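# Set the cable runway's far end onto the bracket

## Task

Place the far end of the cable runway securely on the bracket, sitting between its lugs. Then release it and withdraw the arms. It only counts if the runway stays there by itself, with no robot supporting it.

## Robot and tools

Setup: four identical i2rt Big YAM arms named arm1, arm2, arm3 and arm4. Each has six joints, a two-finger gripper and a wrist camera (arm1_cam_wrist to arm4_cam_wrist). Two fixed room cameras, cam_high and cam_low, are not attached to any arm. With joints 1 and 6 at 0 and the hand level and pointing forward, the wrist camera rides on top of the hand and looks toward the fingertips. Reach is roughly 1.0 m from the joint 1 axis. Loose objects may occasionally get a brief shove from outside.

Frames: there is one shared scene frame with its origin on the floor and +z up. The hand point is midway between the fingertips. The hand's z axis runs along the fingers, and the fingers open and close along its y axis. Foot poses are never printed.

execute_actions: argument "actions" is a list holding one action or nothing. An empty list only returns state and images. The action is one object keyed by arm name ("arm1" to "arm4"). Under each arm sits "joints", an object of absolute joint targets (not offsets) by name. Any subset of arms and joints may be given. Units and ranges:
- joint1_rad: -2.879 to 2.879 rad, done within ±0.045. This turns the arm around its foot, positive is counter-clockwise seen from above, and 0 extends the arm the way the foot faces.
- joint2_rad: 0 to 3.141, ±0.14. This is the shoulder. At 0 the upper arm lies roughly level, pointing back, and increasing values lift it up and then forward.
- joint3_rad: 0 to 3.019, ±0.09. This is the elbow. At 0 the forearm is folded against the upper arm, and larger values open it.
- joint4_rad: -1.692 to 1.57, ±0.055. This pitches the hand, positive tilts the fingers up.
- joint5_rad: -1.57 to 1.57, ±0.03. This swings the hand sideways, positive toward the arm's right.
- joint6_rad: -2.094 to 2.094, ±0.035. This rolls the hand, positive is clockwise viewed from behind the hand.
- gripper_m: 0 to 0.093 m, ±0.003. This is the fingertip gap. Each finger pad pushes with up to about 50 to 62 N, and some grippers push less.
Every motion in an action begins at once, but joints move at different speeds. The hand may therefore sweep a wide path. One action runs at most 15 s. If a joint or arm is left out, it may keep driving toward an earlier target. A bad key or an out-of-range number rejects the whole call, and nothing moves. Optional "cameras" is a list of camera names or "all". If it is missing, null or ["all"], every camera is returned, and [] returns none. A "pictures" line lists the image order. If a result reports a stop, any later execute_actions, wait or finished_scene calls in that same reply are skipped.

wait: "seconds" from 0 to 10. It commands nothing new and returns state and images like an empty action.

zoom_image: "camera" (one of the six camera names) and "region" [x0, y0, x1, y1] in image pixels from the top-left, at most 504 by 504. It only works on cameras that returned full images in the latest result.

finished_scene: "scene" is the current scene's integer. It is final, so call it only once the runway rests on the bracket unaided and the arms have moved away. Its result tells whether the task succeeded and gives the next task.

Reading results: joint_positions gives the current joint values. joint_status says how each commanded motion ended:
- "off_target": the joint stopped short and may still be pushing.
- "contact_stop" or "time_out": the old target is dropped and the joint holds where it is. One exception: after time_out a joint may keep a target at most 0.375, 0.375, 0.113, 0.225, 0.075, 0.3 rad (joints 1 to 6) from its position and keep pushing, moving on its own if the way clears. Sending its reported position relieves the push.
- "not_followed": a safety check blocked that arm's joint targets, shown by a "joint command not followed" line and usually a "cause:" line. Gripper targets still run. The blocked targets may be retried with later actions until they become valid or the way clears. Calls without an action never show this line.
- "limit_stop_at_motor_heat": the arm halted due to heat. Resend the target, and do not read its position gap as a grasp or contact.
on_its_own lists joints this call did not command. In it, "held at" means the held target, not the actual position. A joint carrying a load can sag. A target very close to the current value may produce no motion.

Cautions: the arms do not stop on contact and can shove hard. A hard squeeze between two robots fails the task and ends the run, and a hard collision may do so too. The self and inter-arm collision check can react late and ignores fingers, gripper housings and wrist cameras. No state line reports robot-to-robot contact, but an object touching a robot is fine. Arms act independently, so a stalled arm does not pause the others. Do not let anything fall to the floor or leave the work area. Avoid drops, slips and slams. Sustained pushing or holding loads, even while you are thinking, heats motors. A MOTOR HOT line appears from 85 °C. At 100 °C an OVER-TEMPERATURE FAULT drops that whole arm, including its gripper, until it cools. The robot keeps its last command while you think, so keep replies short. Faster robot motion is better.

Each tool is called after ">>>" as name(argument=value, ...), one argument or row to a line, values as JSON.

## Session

>>> execute_actions(
  actions=[],
)

Scene clock: 0.00 s.
Motor temperatures (°C, as the motors report them): arm1=[27 27 33 30 27 26] | arm2=[29 30 35 29 29 28] | arm3=[29 34 38 28 29 27] | arm4=[26 38 37 27 27 26]
arm1.joint_positions: joint1_rad=+0.465 joint2_rad=+0.447 joint3_rad=+1.340 joint4_rad=-1.207 joint5_rad=-0.143 joint6_rad=-0.373 gripper_m=+0.094
arm1.joint_status: not commanded
arm1.hand: x=-1.0807 y=-0.3086 z=+1.3855 quat_wxyz=(-0.384, +0.750, -0.310, -0.441) (m; scene frame)
arm2.joint_positions: joint1_rad=-0.284 joint2_rad=+0.449 joint3_rad=+1.440 joint4_rad=-1.362 joint5_rad=+0.118 joint6_rad=-0.475 gripper_m=+0.095
arm2.joint_status: not commanded
arm2.hand: x=-0.3762 y=+0.3954 z=+1.3846 quat_wxyz=(-0.135, -0.592, -0.572, +0.551) (m; scene frame)
arm3.joint_positions: joint1_rad=-0.369 joint2_rad=+0.598 joint3_rad=+1.390 joint4_rad=-1.327 joint5_rad=-0.220 joint6_rad=-0.017 gripper_m=+0.094
arm3.joint_status: not commanded
arm3.hand: x=+0.6353 y=-0.3150 z=+1.3256 quat_wxyz=(-0.332, +0.582, -0.640, -0.376) (m; scene frame)
arm4.joint_positions: joint1_rad=-0.424 joint2_rad=+0.536 joint3_rad=+1.355 joint4_rad=-1.172 joint5_rad=-0.052 joint6_rad=+0.433 gripper_m=+0.094
arm4.joint_status: not commanded
arm4.hand: x=+1.1374 y=+0.2913 z=+1.4186 quat_wxyz=(-0.433, -0.759, -0.314, +0.372) (m; scene frame)
pictures: arm1_cam_wrist, arm2_cam_wrist, arm3_cam_wrist, arm4_cam_wrist, cam_high, cam_low
Images, in order (width x height): arm1_cam_wrist 616x616, arm2_cam_wrist 616x616, arm3_cam_wrist 616x616, arm4_cam_wrist 616x616, cam_high 672x504, cam_low 672x504.

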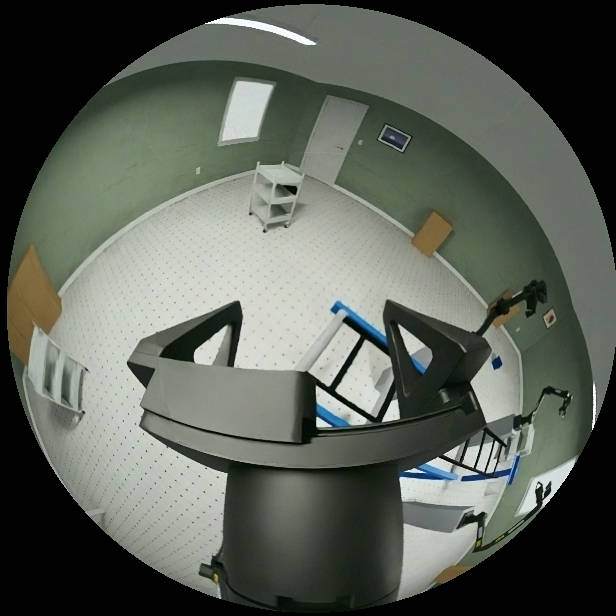

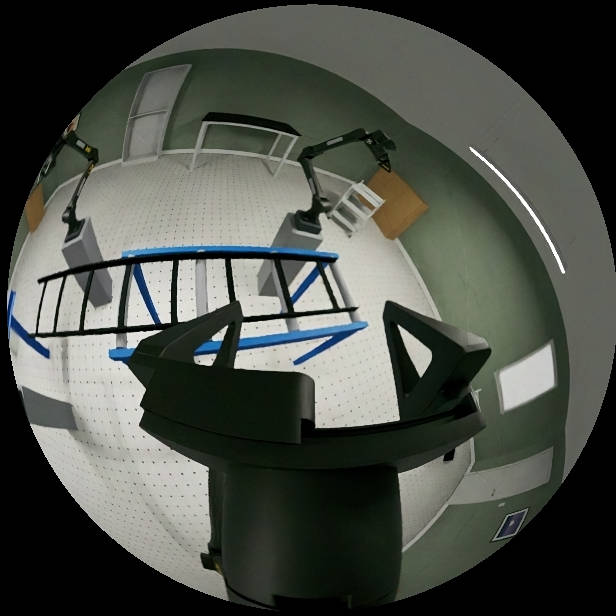

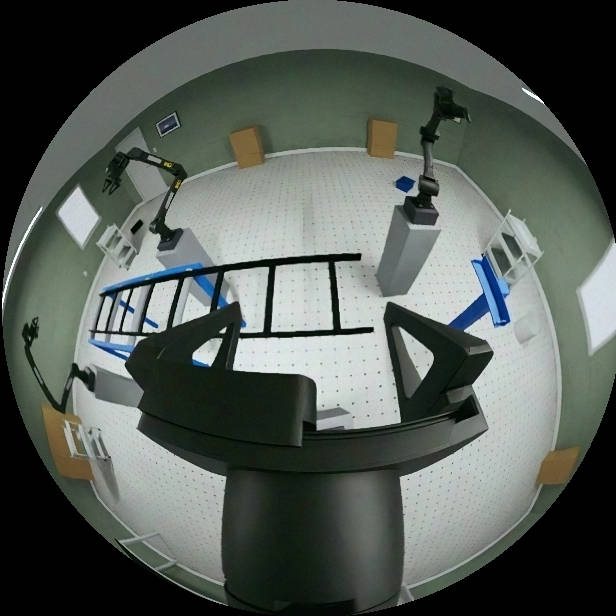

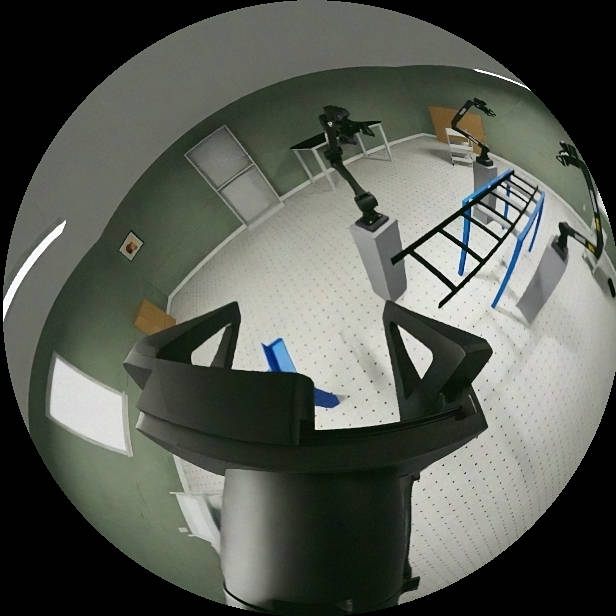

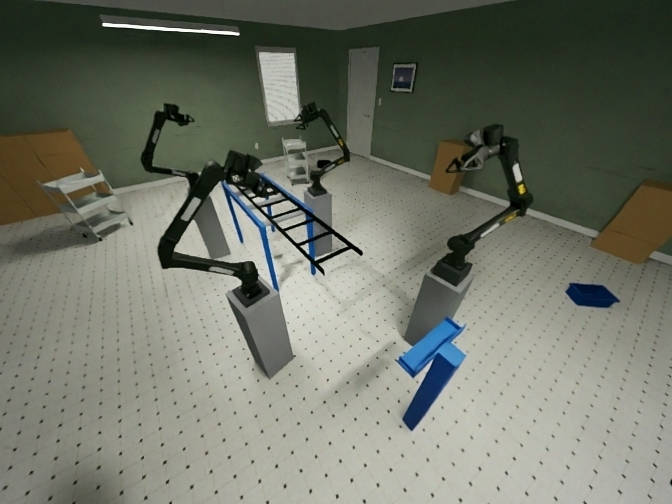

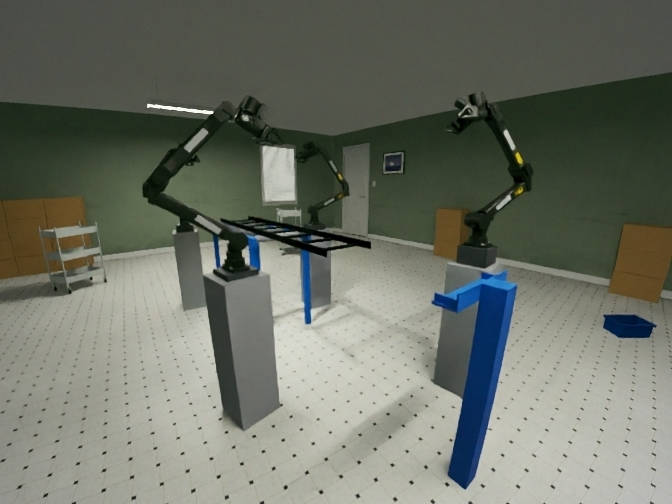

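>>> zoom_image(
  camera="cam_high",
  region=[250, 190, 390, 300],
)

>>> zoom_image(
  camera="cam_low",
  region=[270, 170, 400, 280],
)

>>> zoom_image(
  camera="cam_high",
  region=[390, 310, 490, 405],
)

>>> zoom_image(
  camera="cam_low",
  region=[420, 250, 545, 340],
)

Region (250, 190, 390, 300) of cam_high's 672x504 image, scaled by 3.600, with more detail than that image has; it fills the top 396 rows of this view, and the rest is white.

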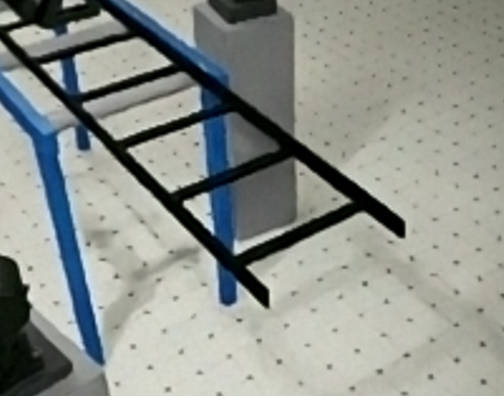

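Region (270, 170, 400, 280) of cam_low's 672x504 image, scaled by 3.877, with more detail than that image has; it fills the top 426 rows of this view, and the rest is white.

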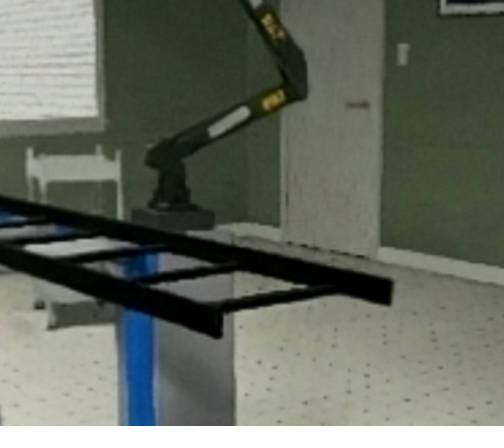

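Region (390, 310, 490, 405) of cam_high's 672x504 image, scaled by 5.040, with more detail than that image has; it fills the top 479 rows of this view, and the rest is white.

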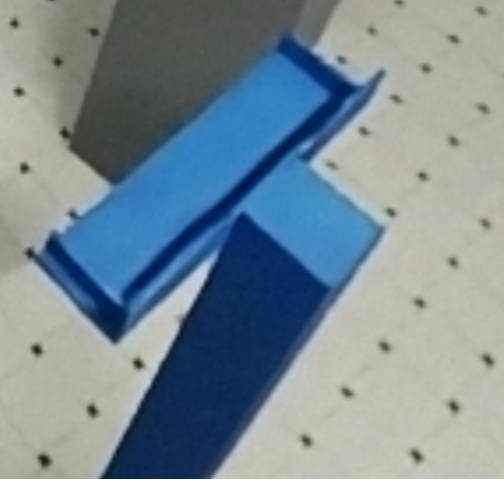

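Region (420, 250, 545, 340) of cam_low's 672x504 image, scaled by 4.032, with more detail than that image has; it fills the top 363 rows of this view, and the rest is white.

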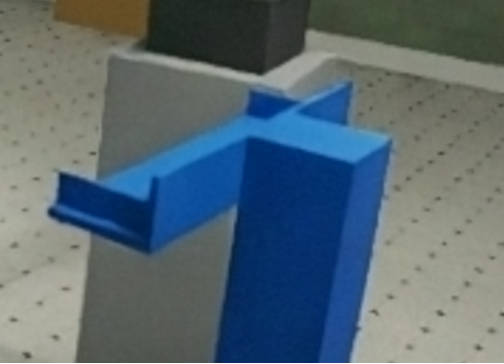

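>>> execute_actions(
  actions=[
    {"arm3": {"joints": {"joint1_rad": 0.57, "joint2_rad": 1.948, "joint3_rad": 1.78, "joint4_rad": -1.36, "joint5_rad": 0.0, "joint6_rad": 0.738}}, "arm4": {"joints": {"joint1_rad": -0.93, "joint2_rad": 2.257, "joint3_rad": 2.14, "joint4_rad": -1.41, "joint5_rad": 0.0, "joint6_rad": -0.866}}},
  ],
  cameras=["arm3_cam_wrist", "arm4_cam_wrist", "cam_low"],
)

Scene clock: 54.00 s.
Motor temperatures (°C, as the motors report them): arm1=[27 27 35 30 27 26] | arm2=[29 30 37 29 29 28] | arm3=[29 33 41 28 29 27] | arm4=[26 38 41 27 27 26]
arm1.joint_positions: joint1_rad=+0.465 joint2_rad=+0.447 joint3_rad=+1.340 joint4_rad=-1.207 joint5_rad=-0.143 joint6_rad=-0.373 gripper_m=+0.094
arm1.joint_status: not commanded
arm1.hand: x=-1.0807 y=-0.3086 z=+1.3855 quat_wxyz=(-0.384, +0.750, -0.310, -0.441) (m; scene frame)
arm2.joint_positions: joint1_rad=-0.284 joint2_rad=+0.449 joint3_rad=+1.440 joint4_rad=-1.362 joint5_rad=+0.118 joint6_rad=-0.475 gripper_m=+0.095
arm2.joint_status: not commanded
arm2.hand: x=-0.3762 y=+0.3954 z=+1.3846 quat_wxyz=(-0.135, -0.592, -0.572, +0.551) (m; scene frame)
arm3.joint_positions: joint1_rad=+0.572 joint2_rad=+1.963 joint3_rad=+1.751 joint4_rad=-1.347 joint5_rad=+0.000 joint6_rad=+0.724 gripper_m=+0.094
arm3.joint_status: all done
arm3.hand: x=+0.2287 y=-0.0777 z=+0.9051 quat_wxyz=(-0.002, +0.699, -0.715, -0.006) (m; scene frame)
arm4.joint_positions: joint1_rad=-0.927 joint2_rad=+2.269 joint3_rad=+2.113 joint4_rad=-1.395 joint5_rad=-0.002 joint6_rad=-0.857 gripper_m=+0.094
arm4.joint_status: all done
arm4.hand: x=+0.6791 y=+0.0554 z=+0.9080 quat_wxyz=(-0.006, -0.716, -0.698, +0.006) (m; scene frame)
pictures: arm3_cam_wrist, arm4_cam_wrist, cam_low
Images, in order (width x height): arm3_cam_wrist 616x616, arm4_cam_wrist 616x616, cam_low 672x504.

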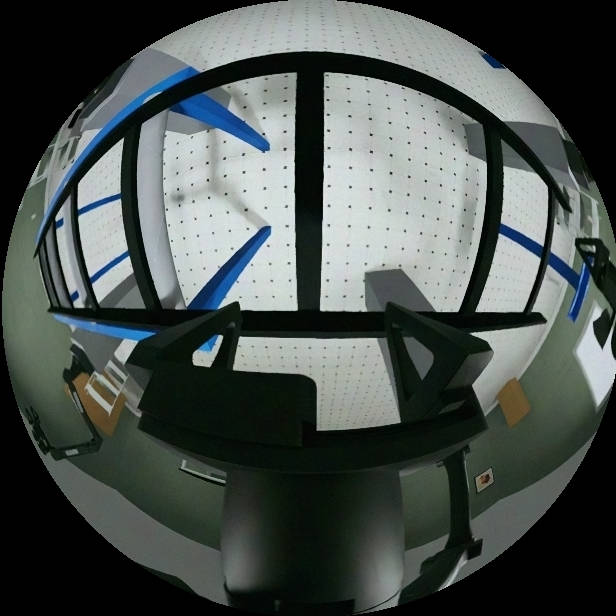

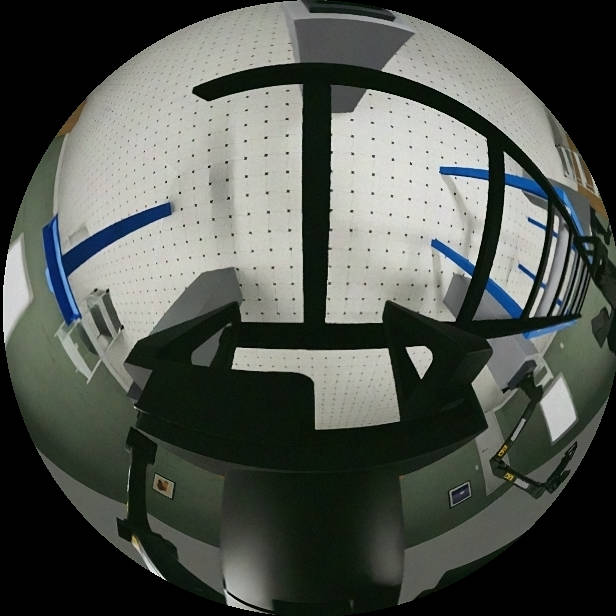

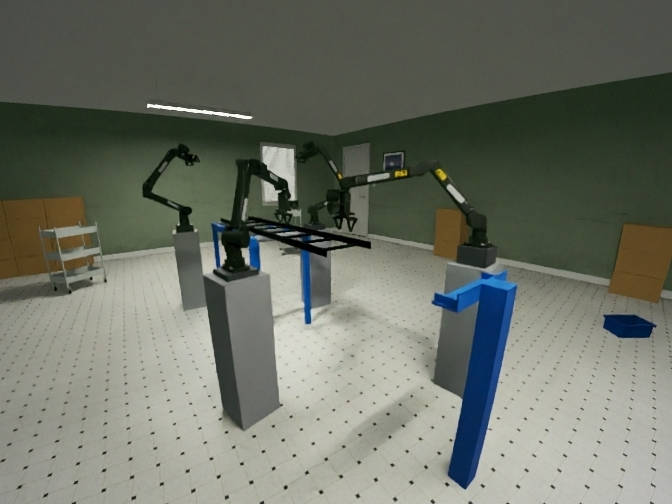

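>>> zoom_image(
  camera="arm4_cam_wrist",
  region=[270, 130, 360, 220],
)

>>> zoom_image(
  camera="arm3_cam_wrist",
  region=[270, 130, 360, 220],
)

>>> zoom_image(
  camera="cam_low",
  region=[270, 170, 400, 280],
)

Region (270, 130, 360, 220) of arm4_cam_wrist's 616x616 image, scaled by 5.600, with more detail than that image has.

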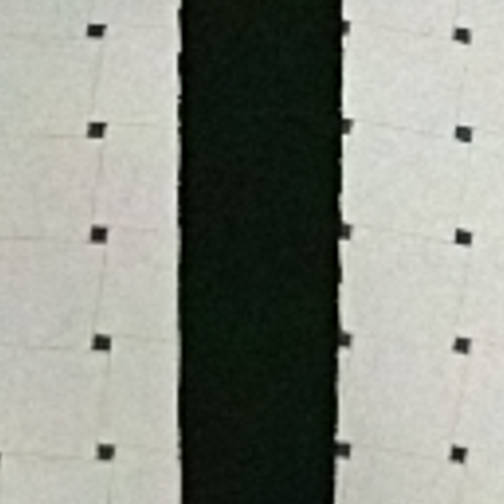

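Region (270, 130, 360, 220) of arm3_cam_wrist's 616x616 image, scaled by 5.600, with more detail than that image has.

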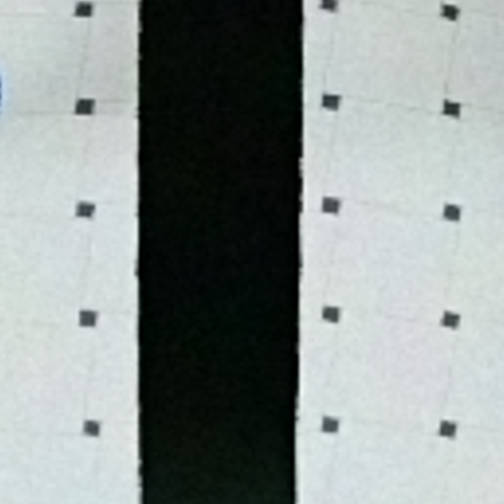

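Region (270, 170, 400, 280) of cam_low's 672x504 image, scaled by 3.877, with more detail than that image has; it fills the top 426 rows of this view, and the rest is white.

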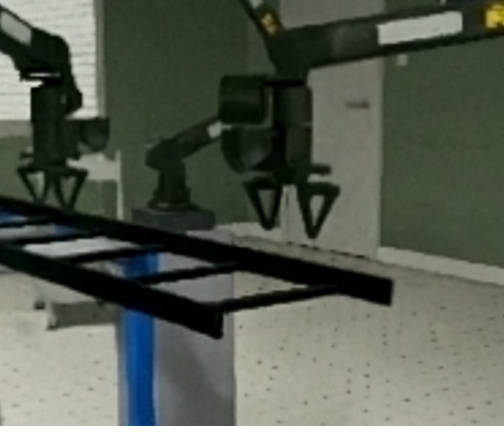

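>>> execute_actions(
  actions=[
    {"arm3": {"joints": {"joint1_rad": 0.583, "joint2_rad": 2.079, "joint3_rad": 1.635, "joint4_rad": -1.092, "joint6_rad": 0.74}}, "arm4": {"joints": {"joint1_rad": -0.936, "joint2_rad": 2.402, "joint3_rad": 2.041, "joint4_rad": -1.182, "joint6_rad": -0.857}}},
  ],
  cameras=["arm3_cam_wrist", "arm4_cam_wrist"],
)

Scene clock: 71.90 s.
Motor temperatures (°C, as the motors report them): arm1=[27 27 35 30 27 26] | arm2=[29 30 37 29 29 28] | arm3=[29 35 42 28 29 27] | arm4=[26 41 42 27 27 26]
arm1.joint_positions: joint1_rad=+0.465 joint2_rad=+0.447 joint3_rad=+1.340 joint4_rad=-1.207 joint5_rad=-0.143 joint6_rad=-0.373 gripper_m=+0.094
arm1.joint_status: not commanded
arm1.hand: x=-1.0807 y=-0.3086 z=+1.3855 quat_wxyz=(-0.384, +0.750, -0.310, -0.441) (m; scene frame)
arm2.joint_positions: joint1_rad=-0.284 joint2_rad=+0.449 joint3_rad=+1.440 joint4_rad=-1.362 joint5_rad=+0.118 joint6_rad=-0.475 gripper_m=+0.095
arm2.joint_status: not commanded
arm2.hand: x=-0.3762 y=+0.3954 z=+1.3846 quat_wxyz=(-0.135, -0.592, -0.572, +0.551) (m; scene frame)
arm3.joint_positions: joint1_rad=+0.575 joint2_rad=+2.098 joint3_rad=+1.618 joint4_rad=-1.110 joint5_rad=+0.000 joint6_rad=+0.725 gripper_m=+0.094
arm3.joint_status: all done
arm3.hand: x=+0.2281 y=-0.0792 z=+0.7779 quat_wxyz=(-0.001, +0.700, -0.714, +0.010) (m; scene frame)
arm4.joint_positions: joint1_rad=-0.928 joint2_rad=+2.406 joint3_rad=+2.028 joint4_rad=-1.199 joint5_rad=-0.002 joint6_rad=-0.857 gripper_m=+0.094
arm4.joint_status: all done
arm4.hand: x=+0.6789 y=+0.0539 z=+0.7838 quat_wxyz=(-0.007, -0.716, -0.698, -0.007) (m; scene frame)
pictures: arm3_cam_wrist, arm4_cam_wrist
Images, in order (width x height): arm3_cam_wrist 616x616, arm4_cam_wrist 616x616.

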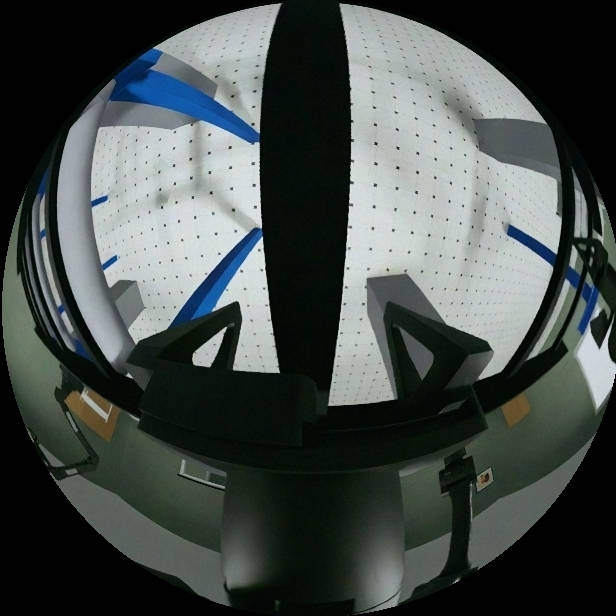

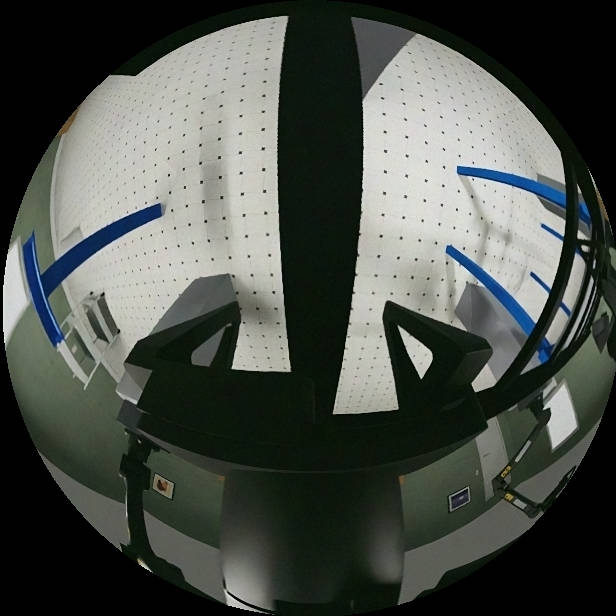

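>>> execute_actions(
  actions=[],
)

Scene clock: 87.23 s.
Motor temperatures (°C, as the motors report them): arm1=[27 27 35 30 27 26] | arm2=[29 30 37 29 29 28] | arm3=[29 36 41 28 29 27] | arm4=[26 41 41 27 27 26]
arm1.joint_positions: joint1_rad=+0.465 joint2_rad=+0.447 joint3_rad=+1.340 joint4_rad=-1.207 joint5_rad=-0.143 joint6_rad=-0.373 gripper_m=+0.094
arm1.joint_status: not commanded
arm1.hand: x=-1.0807 y=-0.3086 z=+1.3855 quat_wxyz=(-0.384, +0.750, -0.310, -0.441) (m; scene frame)
arm2.joint_positions: joint1_rad=-0.284 joint2_rad=+0.449 joint3_rad=+1.440 joint4_rad=-1.362 joint5_rad=+0.118 joint6_rad=-0.475 gripper_m=+0.095
arm2.joint_status: not commanded
arm2.hand: x=-0.3762 y=+0.3954 z=+1.3846 quat_wxyz=(-0.135, -0.592, -0.572, +0.551) (m; scene frame)
arm3.joint_positions: joint1_rad=+0.575 joint2_rad=+2.098 joint3_rad=+1.618 joint4_rad=-1.110 joint5_rad=+0.000 joint6_rad=+0.725 gripper_m=+0.094
arm3.joint_status: all done
arm3.hand: x=+0.2281 y=-0.0792 z=+0.7779 quat_wxyz=(-0.001, +0.700, -0.714, +0.010) (m; scene frame)
arm4.joint_positions: joint1_rad=-0.928 joint2_rad=+2.406 joint3_rad=+2.028 joint4_rad=-1.199 joint5_rad=-0.002 joint6_rad=-0.857 gripper_m=+0.094
arm4.joint_status: all done
arm4.hand: x=+0.6789 y=+0.0539 z=+0.7838 quat_wxyz=(-0.007, -0.716, -0.698, -0.007) (m; scene frame)
pictures: arm1_cam_wrist, arm2_cam_wrist, arm3_cam_wrist, arm4_cam_wrist, cam_high, cam_low
Images, in order (width x height): arm1_cam_wrist 616x616, arm2_cam_wrist 616x616, arm3_cam_wrist 616x616, arm4_cam_wrist 616x616, cam_high 672x504, cam_low 672x504.

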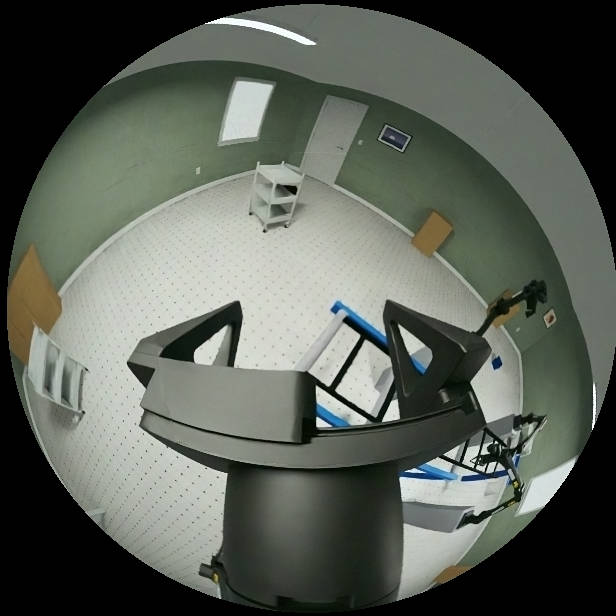

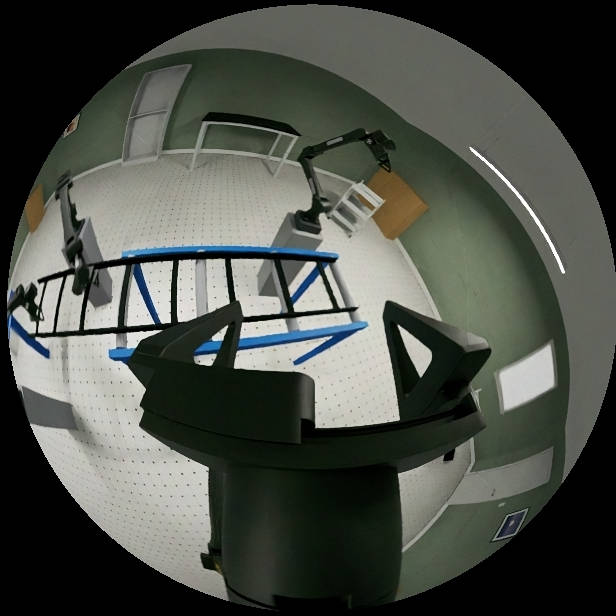

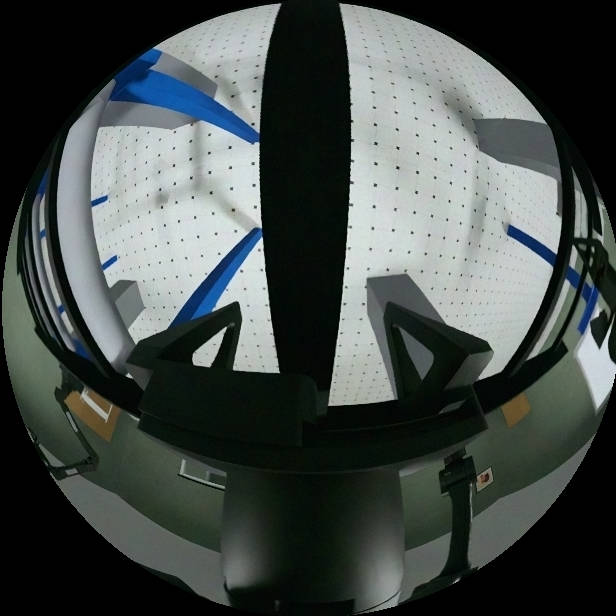

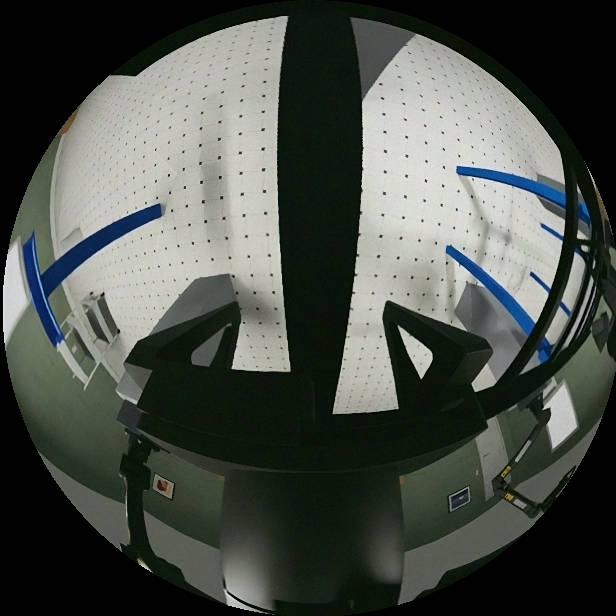

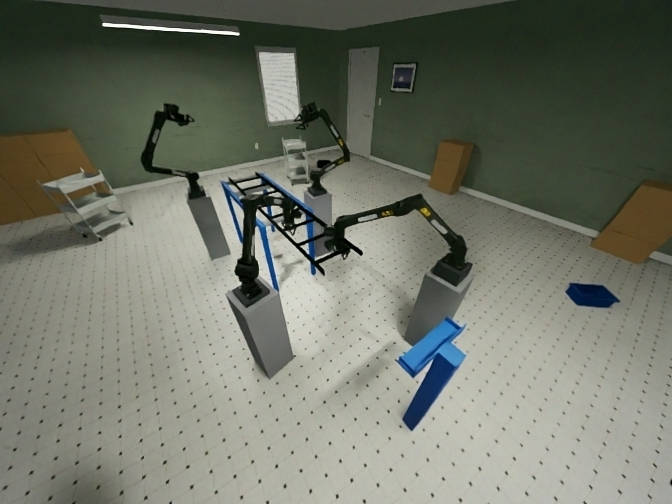

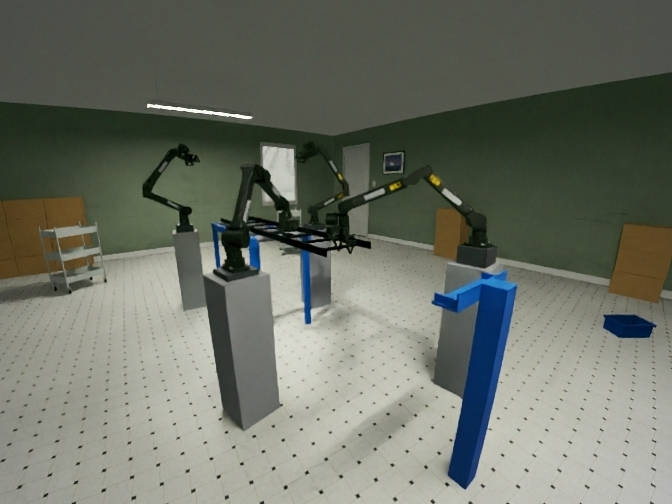

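>>> execute_actions(
  actions=[
    {"arm3":{"joints":{"joint2_rad":2.06,"joint4_rad":-1.135,"gripper_m":0.0}},"arm4":{"joints":{"joint2_rad":2.375,"joint4_rad":-1.225,"gripper_m":0.0}}},
  ],
  cameras=["arm3_cam_wrist","arm4_cam_wrist"],
)

Scene clock: 96.13 s.
Motor temperatures (°C, as the motors report them): arm1=[27 27 35 30 27 26] | arm2=[29 30 37 29 29 28] | arm3=[29 36 41 28 29 27] | arm4=[26 42 41 27 27 26]
arm1.joint_positions: joint1_rad=+0.465 joint2_rad=+0.447 joint3_rad=+1.340 joint4_rad=-1.207 joint5_rad=-0.143 joint6_rad=-0.373 gripper_m=+0.094
arm1.joint_status: not commanded
arm1.hand: x=-1.0807 y=-0.3086 z=+1.3855 quat_wxyz=(-0.384, +0.750, -0.310, -0.441) (m; scene frame)
arm2.joint_positions: joint1_rad=-0.284 joint2_rad=+0.449 joint3_rad=+1.440 joint4_rad=-1.362 joint5_rad=+0.118 joint6_rad=-0.475 gripper_m=+0.095
arm2.joint_status: not commanded
arm2.hand: x=-0.3762 y=+0.3954 z=+1.3846 quat_wxyz=(-0.135, -0.592, -0.572, +0.551) (m; scene frame)
arm3.joint_positions: joint1_rad=+0.576 joint2_rad=+2.091 joint3_rad=+1.619 joint4_rad=-1.117 joint5_rad=+0.001 joint6_rad=+0.733 gripper_m=+0.023
arm3.joint_status: gripper_m off_target (ended at +0.023, target +0.000); the others done
arm3.hand: x=+0.2279 y=-0.0798 z=+0.7824 quat_wxyz=(-0.001, +0.698, -0.716, +0.009) (m; scene frame)
arm4.joint_positions: joint1_rad=-0.929 joint2_rad=+2.406 joint3_rad=+2.029 joint4_rad=-1.209 joint5_rad=-0.001 joint6_rad=-0.855 gripper_m=+0.023
arm4.joint_status: gripper_m off_target (ended at +0.023, target +0.000); the others done
arm4.hand: x=+0.6799 y=+0.0558 z=+0.7843 quat_wxyz=(-0.007, -0.717, -0.697, -0.012) (m; scene frame)
pictures: arm3_cam_wrist, arm4_cam_wrist
Images, in order (width x height): arm3_cam_wrist 616x616, arm4_cam_wrist 616x616.

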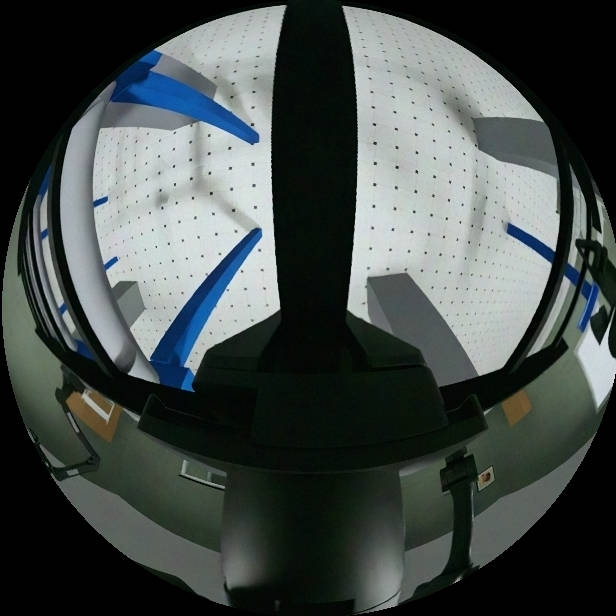

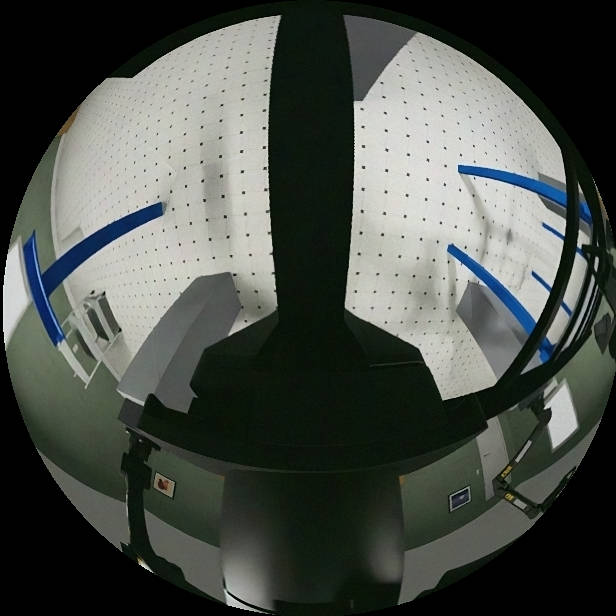

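>>> execute_actions(
  actions=[
    {"arm3":{"joints":{"joint1_rad":0.488,"joint2_rad":1.972,"joint3_rad":1.468,"joint4_rad":-1.025,"joint6_rad":0.645}},"arm4":{"joints":{"joint1_rad":-0.86,"joint2_rad":2.25,"joint3_rad":1.795,"joint4_rad":-1.07,"joint6_rad":-0.785}}},
  ],
  cameras=[],
)

Scene clock: 114.60 s.
Motor temperatures (°C, as the motors report them): arm1=[27 27 35 30 27 26] | arm2=[29 30 37 29 29 28] | arm3=[29 37 41 28 29 27] | arm4=[26 43 41 27 27 26]
arm1.joint_positions: joint1_rad=+0.465 joint2_rad=+0.447 joint3_rad=+1.340 joint4_rad=-1.207 joint5_rad=-0.143 joint6_rad=-0.373 gripper_m=+0.094
arm1.joint_status: not commanded
arm1.hand: x=-1.0807 y=-0.3086 z=+1.3855 quat_wxyz=(-0.384, +0.750, -0.310, -0.441) (m; scene frame)
arm2.joint_positions: joint1_rad=-0.284 joint2_rad=+0.449 joint3_rad=+1.440 joint4_rad=-1.362 joint5_rad=+0.118 joint6_rad=-0.475 gripper_m=+0.095
arm2.joint_status: not commanded
arm2.hand: x=-0.3762 y=+0.3954 z=+1.3846 quat_wxyz=(-0.135, -0.592, -0.572, +0.551) (m; scene frame)
arm3.joint_positions: joint1_rad=+0.487 joint2_rad=+1.988 joint3_rad=+1.441 joint4_rad=-1.025 joint5_rad=-0.003 joint6_rad=+0.643 gripper_m=+0.023
arm3.joint_status: all done
arm3.hand: x=+0.2937 y=-0.0810 z=+0.7815 quat_wxyz=(+0.000, +0.698, -0.716, +0.001) (m; scene frame)
arm4.joint_positions: joint1_rad=-0.861 joint2_rad=+2.277 joint3_rad=+1.779 joint4_rad=-1.085 joint5_rad=+0.001 joint6_rad=-0.786 gripper_m=+0.023
arm4.joint_status: all done
arm4.hand: x=+0.7462 y=+0.0534 z=+0.7829 quat_wxyz=(-0.006, -0.717, -0.697, -0.011) (m; scene frame)
pictures: none
No camera images: the call's "cameras" was empty. Leave "cameras" out to get every camera's image.

>>> execute_actions(
  actions=[
    {"arm3":{"joints":{"joint1_rad":0.322,"joint2_rad":1.833,"joint3_rad":1.283,"joint4_rad":-0.953,"joint6_rad":0.478}},"arm4":{"joints":{"joint1_rad":-0.734,"joint2_rad":2.067,"joint3_rad":1.5,"joint4_rad":-0.925,"joint6_rad":-0.658}}},
  ],
  cameras=[],
)

Scene clock: 128.67 s.
Motor temperatures (°C, as the motors report them): arm1=[27 27 35 30 27 26] | arm2=[29 30 37 29 29 28] | arm3=[29 36 41 28 29 27] | arm4=[26 43 41 27 27 26]
arm1.joint_positions: joint1_rad=+0.465 joint2_rad=+0.447 joint3_rad=+1.340 joint4_rad=-1.207 joint5_rad=-0.143 joint6_rad=-0.373 gripper_m=+0.094
arm1.joint_status: not commanded
arm1.hand: x=-1.0807 y=-0.3086 z=+1.3855 quat_wxyz=(-0.384, +0.750, -0.310, -0.441) (m; scene frame)
arm2.joint_positions: joint1_rad=-0.284 joint2_rad=+0.449 joint3_rad=+1.440 joint4_rad=-1.362 joint5_rad=+0.118 joint6_rad=-0.475 gripper_m=+0.095
arm2.joint_status: not commanded
arm2.hand: x=-0.3762 y=+0.3954 z=+1.3846 quat_wxyz=(-0.135, -0.592, -0.572, +0.551) (m; scene frame)
arm3.joint_positions: joint1_rad=+0.310 joint2_rad=+1.861 joint3_rad=+1.237 joint4_rad=-0.949 joint5_rad=-0.001 joint6_rad=+0.468 gripper_m=+0.023
arm3.joint_status: all done
arm3.hand: x=+0.4048 y=-0.0836 z=+0.7819 quat_wxyz=(-0.001, +0.698, -0.716, +0.001) (m; scene frame)
arm4.joint_positions: joint1_rad=-0.724 joint2_rad=+2.111 joint3_rad=+1.463 joint4_rad=-0.927 joint5_rad=+0.001 joint6_rad=-0.648 gripper_m=+0.023
arm4.joint_status: all done
arm4.hand: x=+0.8576 y=+0.0499 z=+0.7825 quat_wxyz=(-0.005, -0.718, -0.696, -0.007) (m; scene frame)
pictures: none
No camera images: the call's "cameras" was empty. Leave "cameras" out to get every camera's image.

>>> execute_actions(
  actions=[
    {"arm3":{"joints":{"joint1_rad":0.052,"joint2_rad":1.693,"joint3_rad":1.157,"joint4_rad":-0.905,"joint6_rad":0.208}},"arm4":{"joints":{"joint1_rad":-0.516,"joint2_rad":1.872,"joint3_rad":1.262,"joint4_rad":-0.81,"joint6_rad":-0.437}}},
  ],
  cameras=["cam_high","cam_low"],
)

Scene clock: 137.73 s.
Motor temperatures (°C, as the motors report them): arm1=[27 27 35 30 27 26] | arm2=[29 30 37 29 29 28] | arm3=[29 36 42 28 29 27] | arm4=[26 43 41 27 27 26]
arm1.joint_positions: joint1_rad=+0.465 joint2_rad=+0.447 joint3_rad=+1.340 joint4_rad=-1.207 joint5_rad=-0.143 joint6_rad=-0.373 gripper_m=+0.094
arm1.joint_status: not commanded
arm1.hand: x=-1.0807 y=-0.3086 z=+1.3855 quat_wxyz=(-0.384, +0.750, -0.310, -0.441) (m; scene frame)
arm2.joint_positions: joint1_rad=-0.284 joint2_rad=+0.449 joint3_rad=+1.440 joint4_rad=-1.362 joint5_rad=+0.118 joint6_rad=-0.475 gripper_m=+0.095
arm2.joint_status: not commanded
arm2.hand: x=-0.3762 y=+0.3954 z=+1.3846 quat_wxyz=(-0.135, -0.592, -0.572, +0.551) (m; scene frame)
arm3.joint_positions: joint1_rad=+0.041 joint2_rad=+1.765 joint3_rad=+1.094 joint4_rad=-0.892 joint5_rad=-0.002 joint6_rad=+0.197 gripper_m=+0.023
arm3.joint_status: all done
arm3.hand: x=+0.5412 y=-0.0841 z=+0.7832 quat_wxyz=(-0.003, +0.698, -0.716, -0.004) (m; scene frame)
arm4.joint_positions: joint1_rad=-0.509 joint2_rad=+1.964 joint3_rad=+1.197 joint4_rad=-0.793 joint5_rad=+0.003 joint6_rad=-0.434 gripper_m=+0.023
arm4.joint_status: all done
arm4.hand: x=+0.9933 y=+0.0466 z=+0.7839 quat_wxyz=(-0.006, -0.718, -0.697, +0.001) (m; scene frame)
pictures: cam_high, cam_low
Images, in order (width x height): cam_high 672x504, cam_low 672x504.

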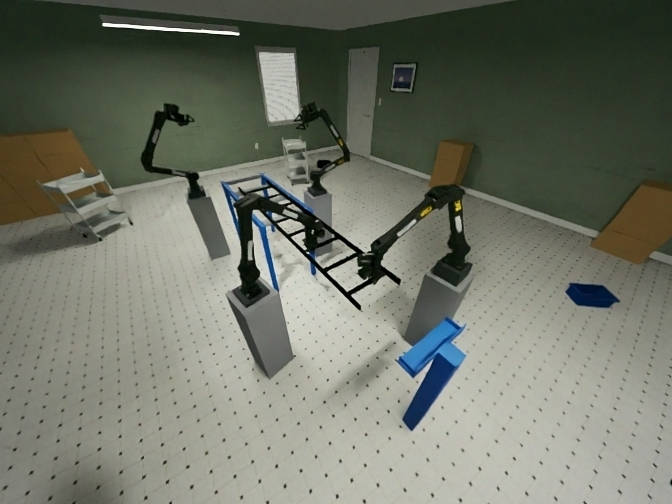

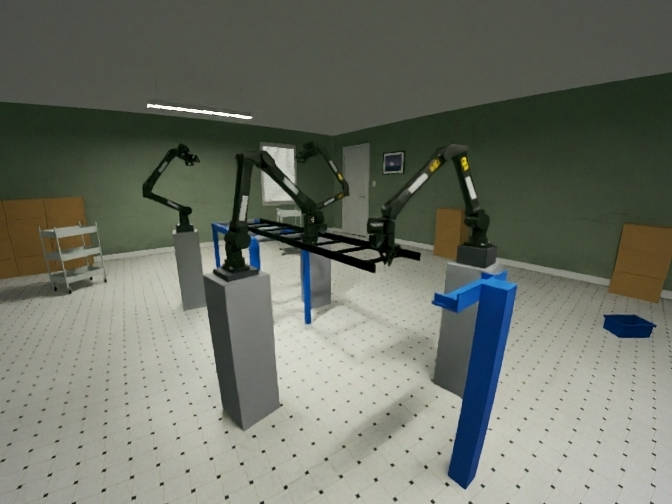

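>>> execute_actions(
  actions=[
    {"arm3":{"joints":{"joint1_rad":-0.25,"joint2_rad":1.64,"joint3_rad":1.163,"joint4_rad":-0.93,"joint6_rad":-0.095}},"arm4":{"joints":{"joint1_rad":-0.245,"joint2_rad":1.744,"joint3_rad":1.153,"joint4_rad":-0.8,"joint6_rad":-0.163}}},
  ],
  cameras=["cam_high","cam_low"],
)

Scene clock: 149.13 s.
Motor temperatures (°C, as the motors report them): arm1=[27 27 35 30 27 26] | arm2=[29 30 37 29 29 28] | arm3=[29 36 43 28 29 27] | arm4=[26 43 42 27 27 26]
arm1.joint_positions: joint1_rad=+0.465 joint2_rad=+0.447 joint3_rad=+1.340 joint4_rad=-1.207 joint5_rad=-0.143 joint6_rad=-0.373 gripper_m=+0.094
arm1.joint_status: not commanded
arm1.hand: x=-1.0807 y=-0.3086 z=+1.3855 quat_wxyz=(-0.384, +0.750, -0.310, -0.441) (m; scene frame)
arm2.joint_positions: joint1_rad=-0.284 joint2_rad=+0.449 joint3_rad=+1.440 joint4_rad=-1.362 joint5_rad=+0.118 joint6_rad=-0.475 gripper_m=+0.095
arm2.joint_status: not commanded
arm2.hand: x=-0.3762 y=+0.3954 z=+1.3846 quat_wxyz=(-0.135, -0.592, -0.572, +0.551) (m; scene frame)
arm3.joint_positions: joint1_rad=-0.244 joint2_rad=+1.737 joint3_rad=+1.094 joint4_rad=-0.927 joint5_rad=-0.002 joint6_rad=-0.086 gripper_m=+0.023
arm3.joint_status: all done
arm3.hand: x=+0.6715 y=-0.0857 z=+0.7956 quat_wxyz=(-0.001, +0.698, -0.716, -0.001) (m; scene frame)
arm4.joint_positions: joint1_rad=-0.255 joint2_rad=+1.868 joint3_rad=+1.090 joint4_rad=-0.796 joint5_rad=+0.000 joint6_rad=-0.179 gripper_m=+0.023
arm4.joint_status: all done
arm4.hand: x=+1.1229 y=+0.0411 z=+0.8012 quat_wxyz=(-0.005, -0.718, -0.696, -0.006) (m; scene frame)
pictures: cam_high, cam_low
Images, in order (width x height): cam_high 672x504, cam_low 672x504.

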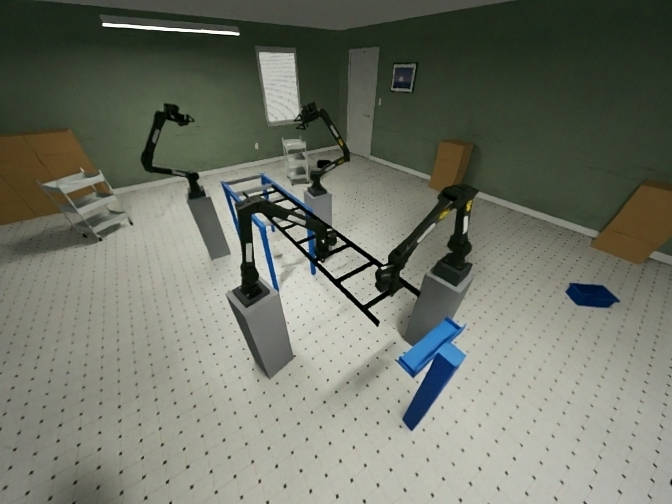

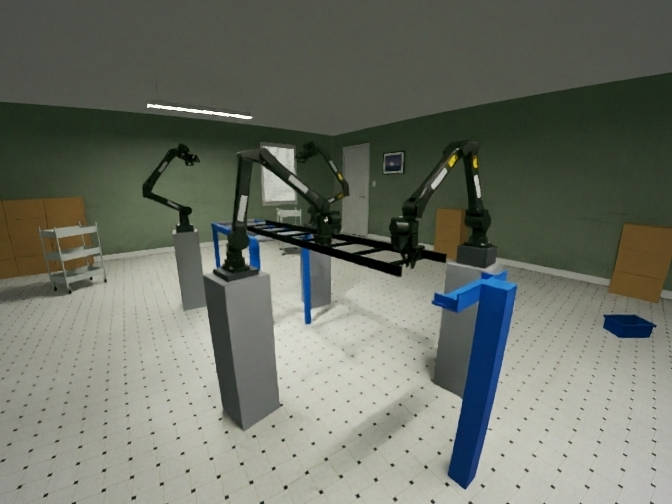

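>>> zoom_image(
  camera="cam_high",
  region=[340, 260, 490, 400],
)

>>> zoom_image(
  camera="cam_low",
  region=[370, 225, 530, 345],
)

Region (340, 260, 490, 400) of cam_high's 672x504 image, scaled by 3.360, with more detail than that image has; it fills the top 470 rows of this view, and the rest is white.

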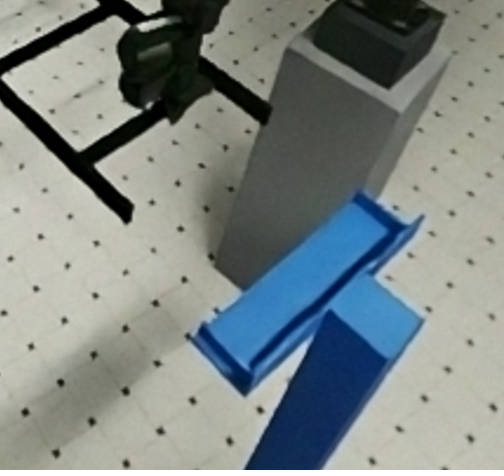

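Region (370, 225, 530, 345) of cam_low's 672x504 image, scaled by 3.150, with more detail than that image has; it fills the top 378 rows of this view, and the rest is white.

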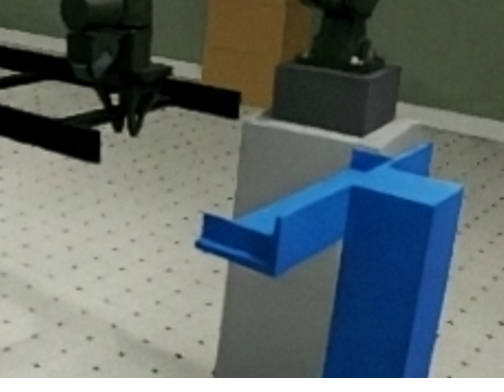

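>>> execute_actions(
  actions=[
    {"arm3":{"joints":{"joint1_rad":-0.515,"joint2_rad":1.7,"joint3_rad":1.278,"joint4_rad":-0.985,"joint6_rad":-0.358}},"arm4":{"joints":{"joint1_rad":0.028,"joint2_rad":1.703,"joint3_rad":1.155,"joint4_rad":-0.825,"joint6_rad":0.108}}},
  ],
  cameras=["cam_high","cam_low","arm4_cam_wrist"],
)

>>> zoom_image(
  camera="cam_high",
  region=[370, 280, 490, 400],
)

>>> zoom_image(
  camera="cam_low",
  region=[400, 235, 530, 335],
)

Scene clock: 172.80 s.
Motor temperatures (°C, as the motors report them): arm1=[27 27 35 30 27 26] | arm2=[29 30 37 29 29 28] | arm3=[29 37 44 28 29 27] | arm4=[26 43 43 27 27 26]
arm1.joint_positions: joint1_rad=+0.465 joint2_rad=+0.447 joint3_rad=+1.340 joint4_rad=-1.207 joint5_rad=-0.143 joint6_rad=-0.373 gripper_m=+0.094
arm1.joint_status: not commanded
arm1.hand: x=-1.0807 y=-0.3086 z=+1.3855 quat_wxyz=(-0.384, +0.750, -0.310, -0.441) (m; scene frame)
arm2.joint_positions: joint1_rad=-0.284 joint2_rad=+0.449 joint3_rad=+1.440 joint4_rad=-1.362 joint5_rad=+0.118 joint6_rad=-0.475 gripper_m=+0.095
arm2.joint_status: not commanded
arm2.hand: x=-0.3762 y=+0.3954 z=+1.3846 quat_wxyz=(-0.135, -0.592, -0.572, +0.551) (m; scene frame)
arm3.joint_positions: joint1_rad=-0.516 joint2_rad=+1.782 joint3_rad=+1.203 joint4_rad=-0.985 joint5_rad=+0.003 joint6_rad=-0.359 gripper_m=+0.023
arm3.joint_status: all done
arm3.hand: x=+0.8045 y=-0.0873 z=+0.8097 quat_wxyz=(-0.005, +0.698, -0.716, +0.000) (m; scene frame)
arm4.joint_positions: joint1_rad=+0.028 joint2_rad=+1.825 joint3_rad=+1.080 joint4_rad=-0.823 joint5_rad=-0.006 joint6_rad=+0.103 gripper_m=+0.023
arm4.joint_status: all done
arm4.hand: x=+1.2550 y=+0.0372 z=+0.8197 quat_wxyz=(-0.009, -0.717, -0.697, -0.006) (m; scene frame)
pictures: arm4_cam_wrist, cam_high, cam_low
Images, in order (width x height): arm4_cam_wrist 616x616, cam_high 672x504, cam_low 672x504.

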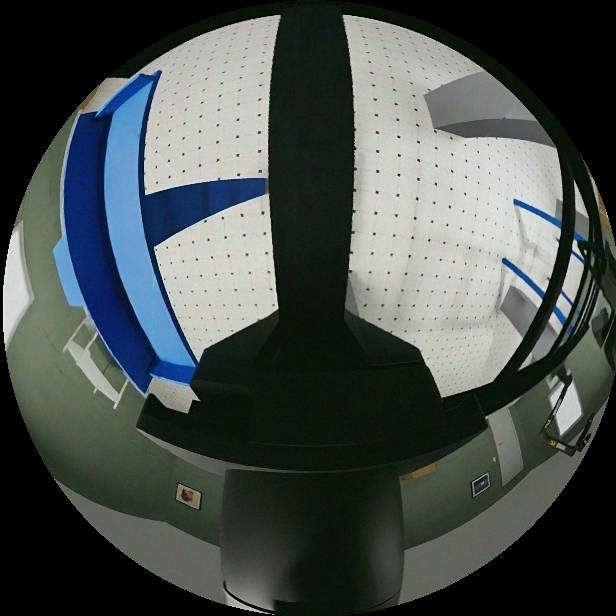

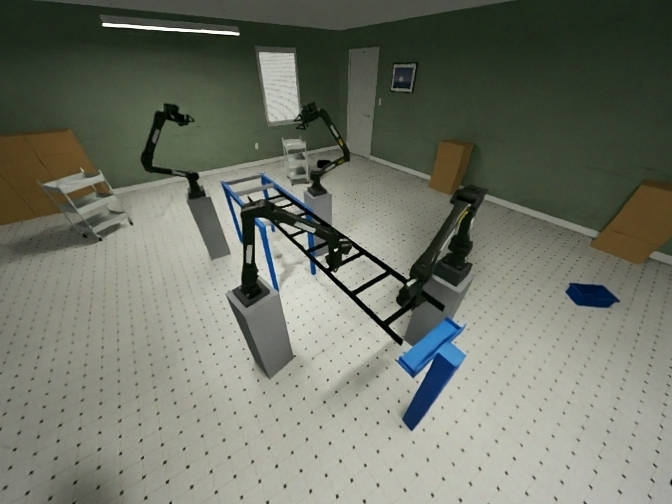

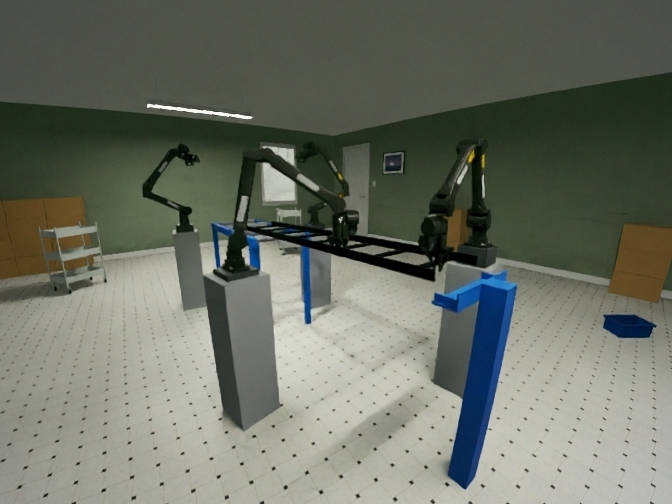

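Region (370, 280, 490, 400) of cam_high's 672x504 image, scaled by 4.200, with more detail than that image has.

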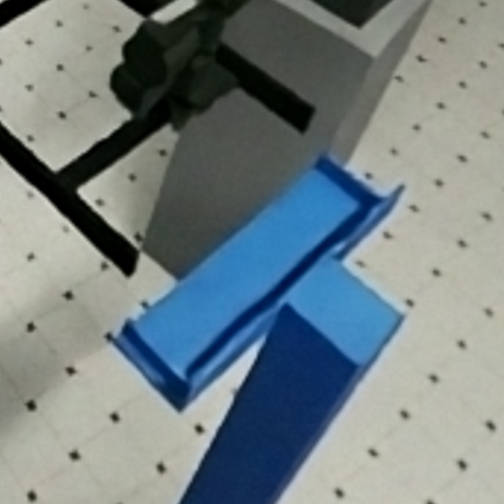

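Region (400, 235, 530, 335) of cam_low's 672x504 image, scaled by 3.877, with more detail than that image has; it fills the top 388 rows of this view, and the rest is white.

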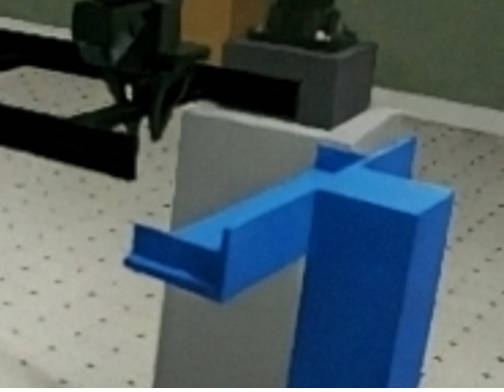

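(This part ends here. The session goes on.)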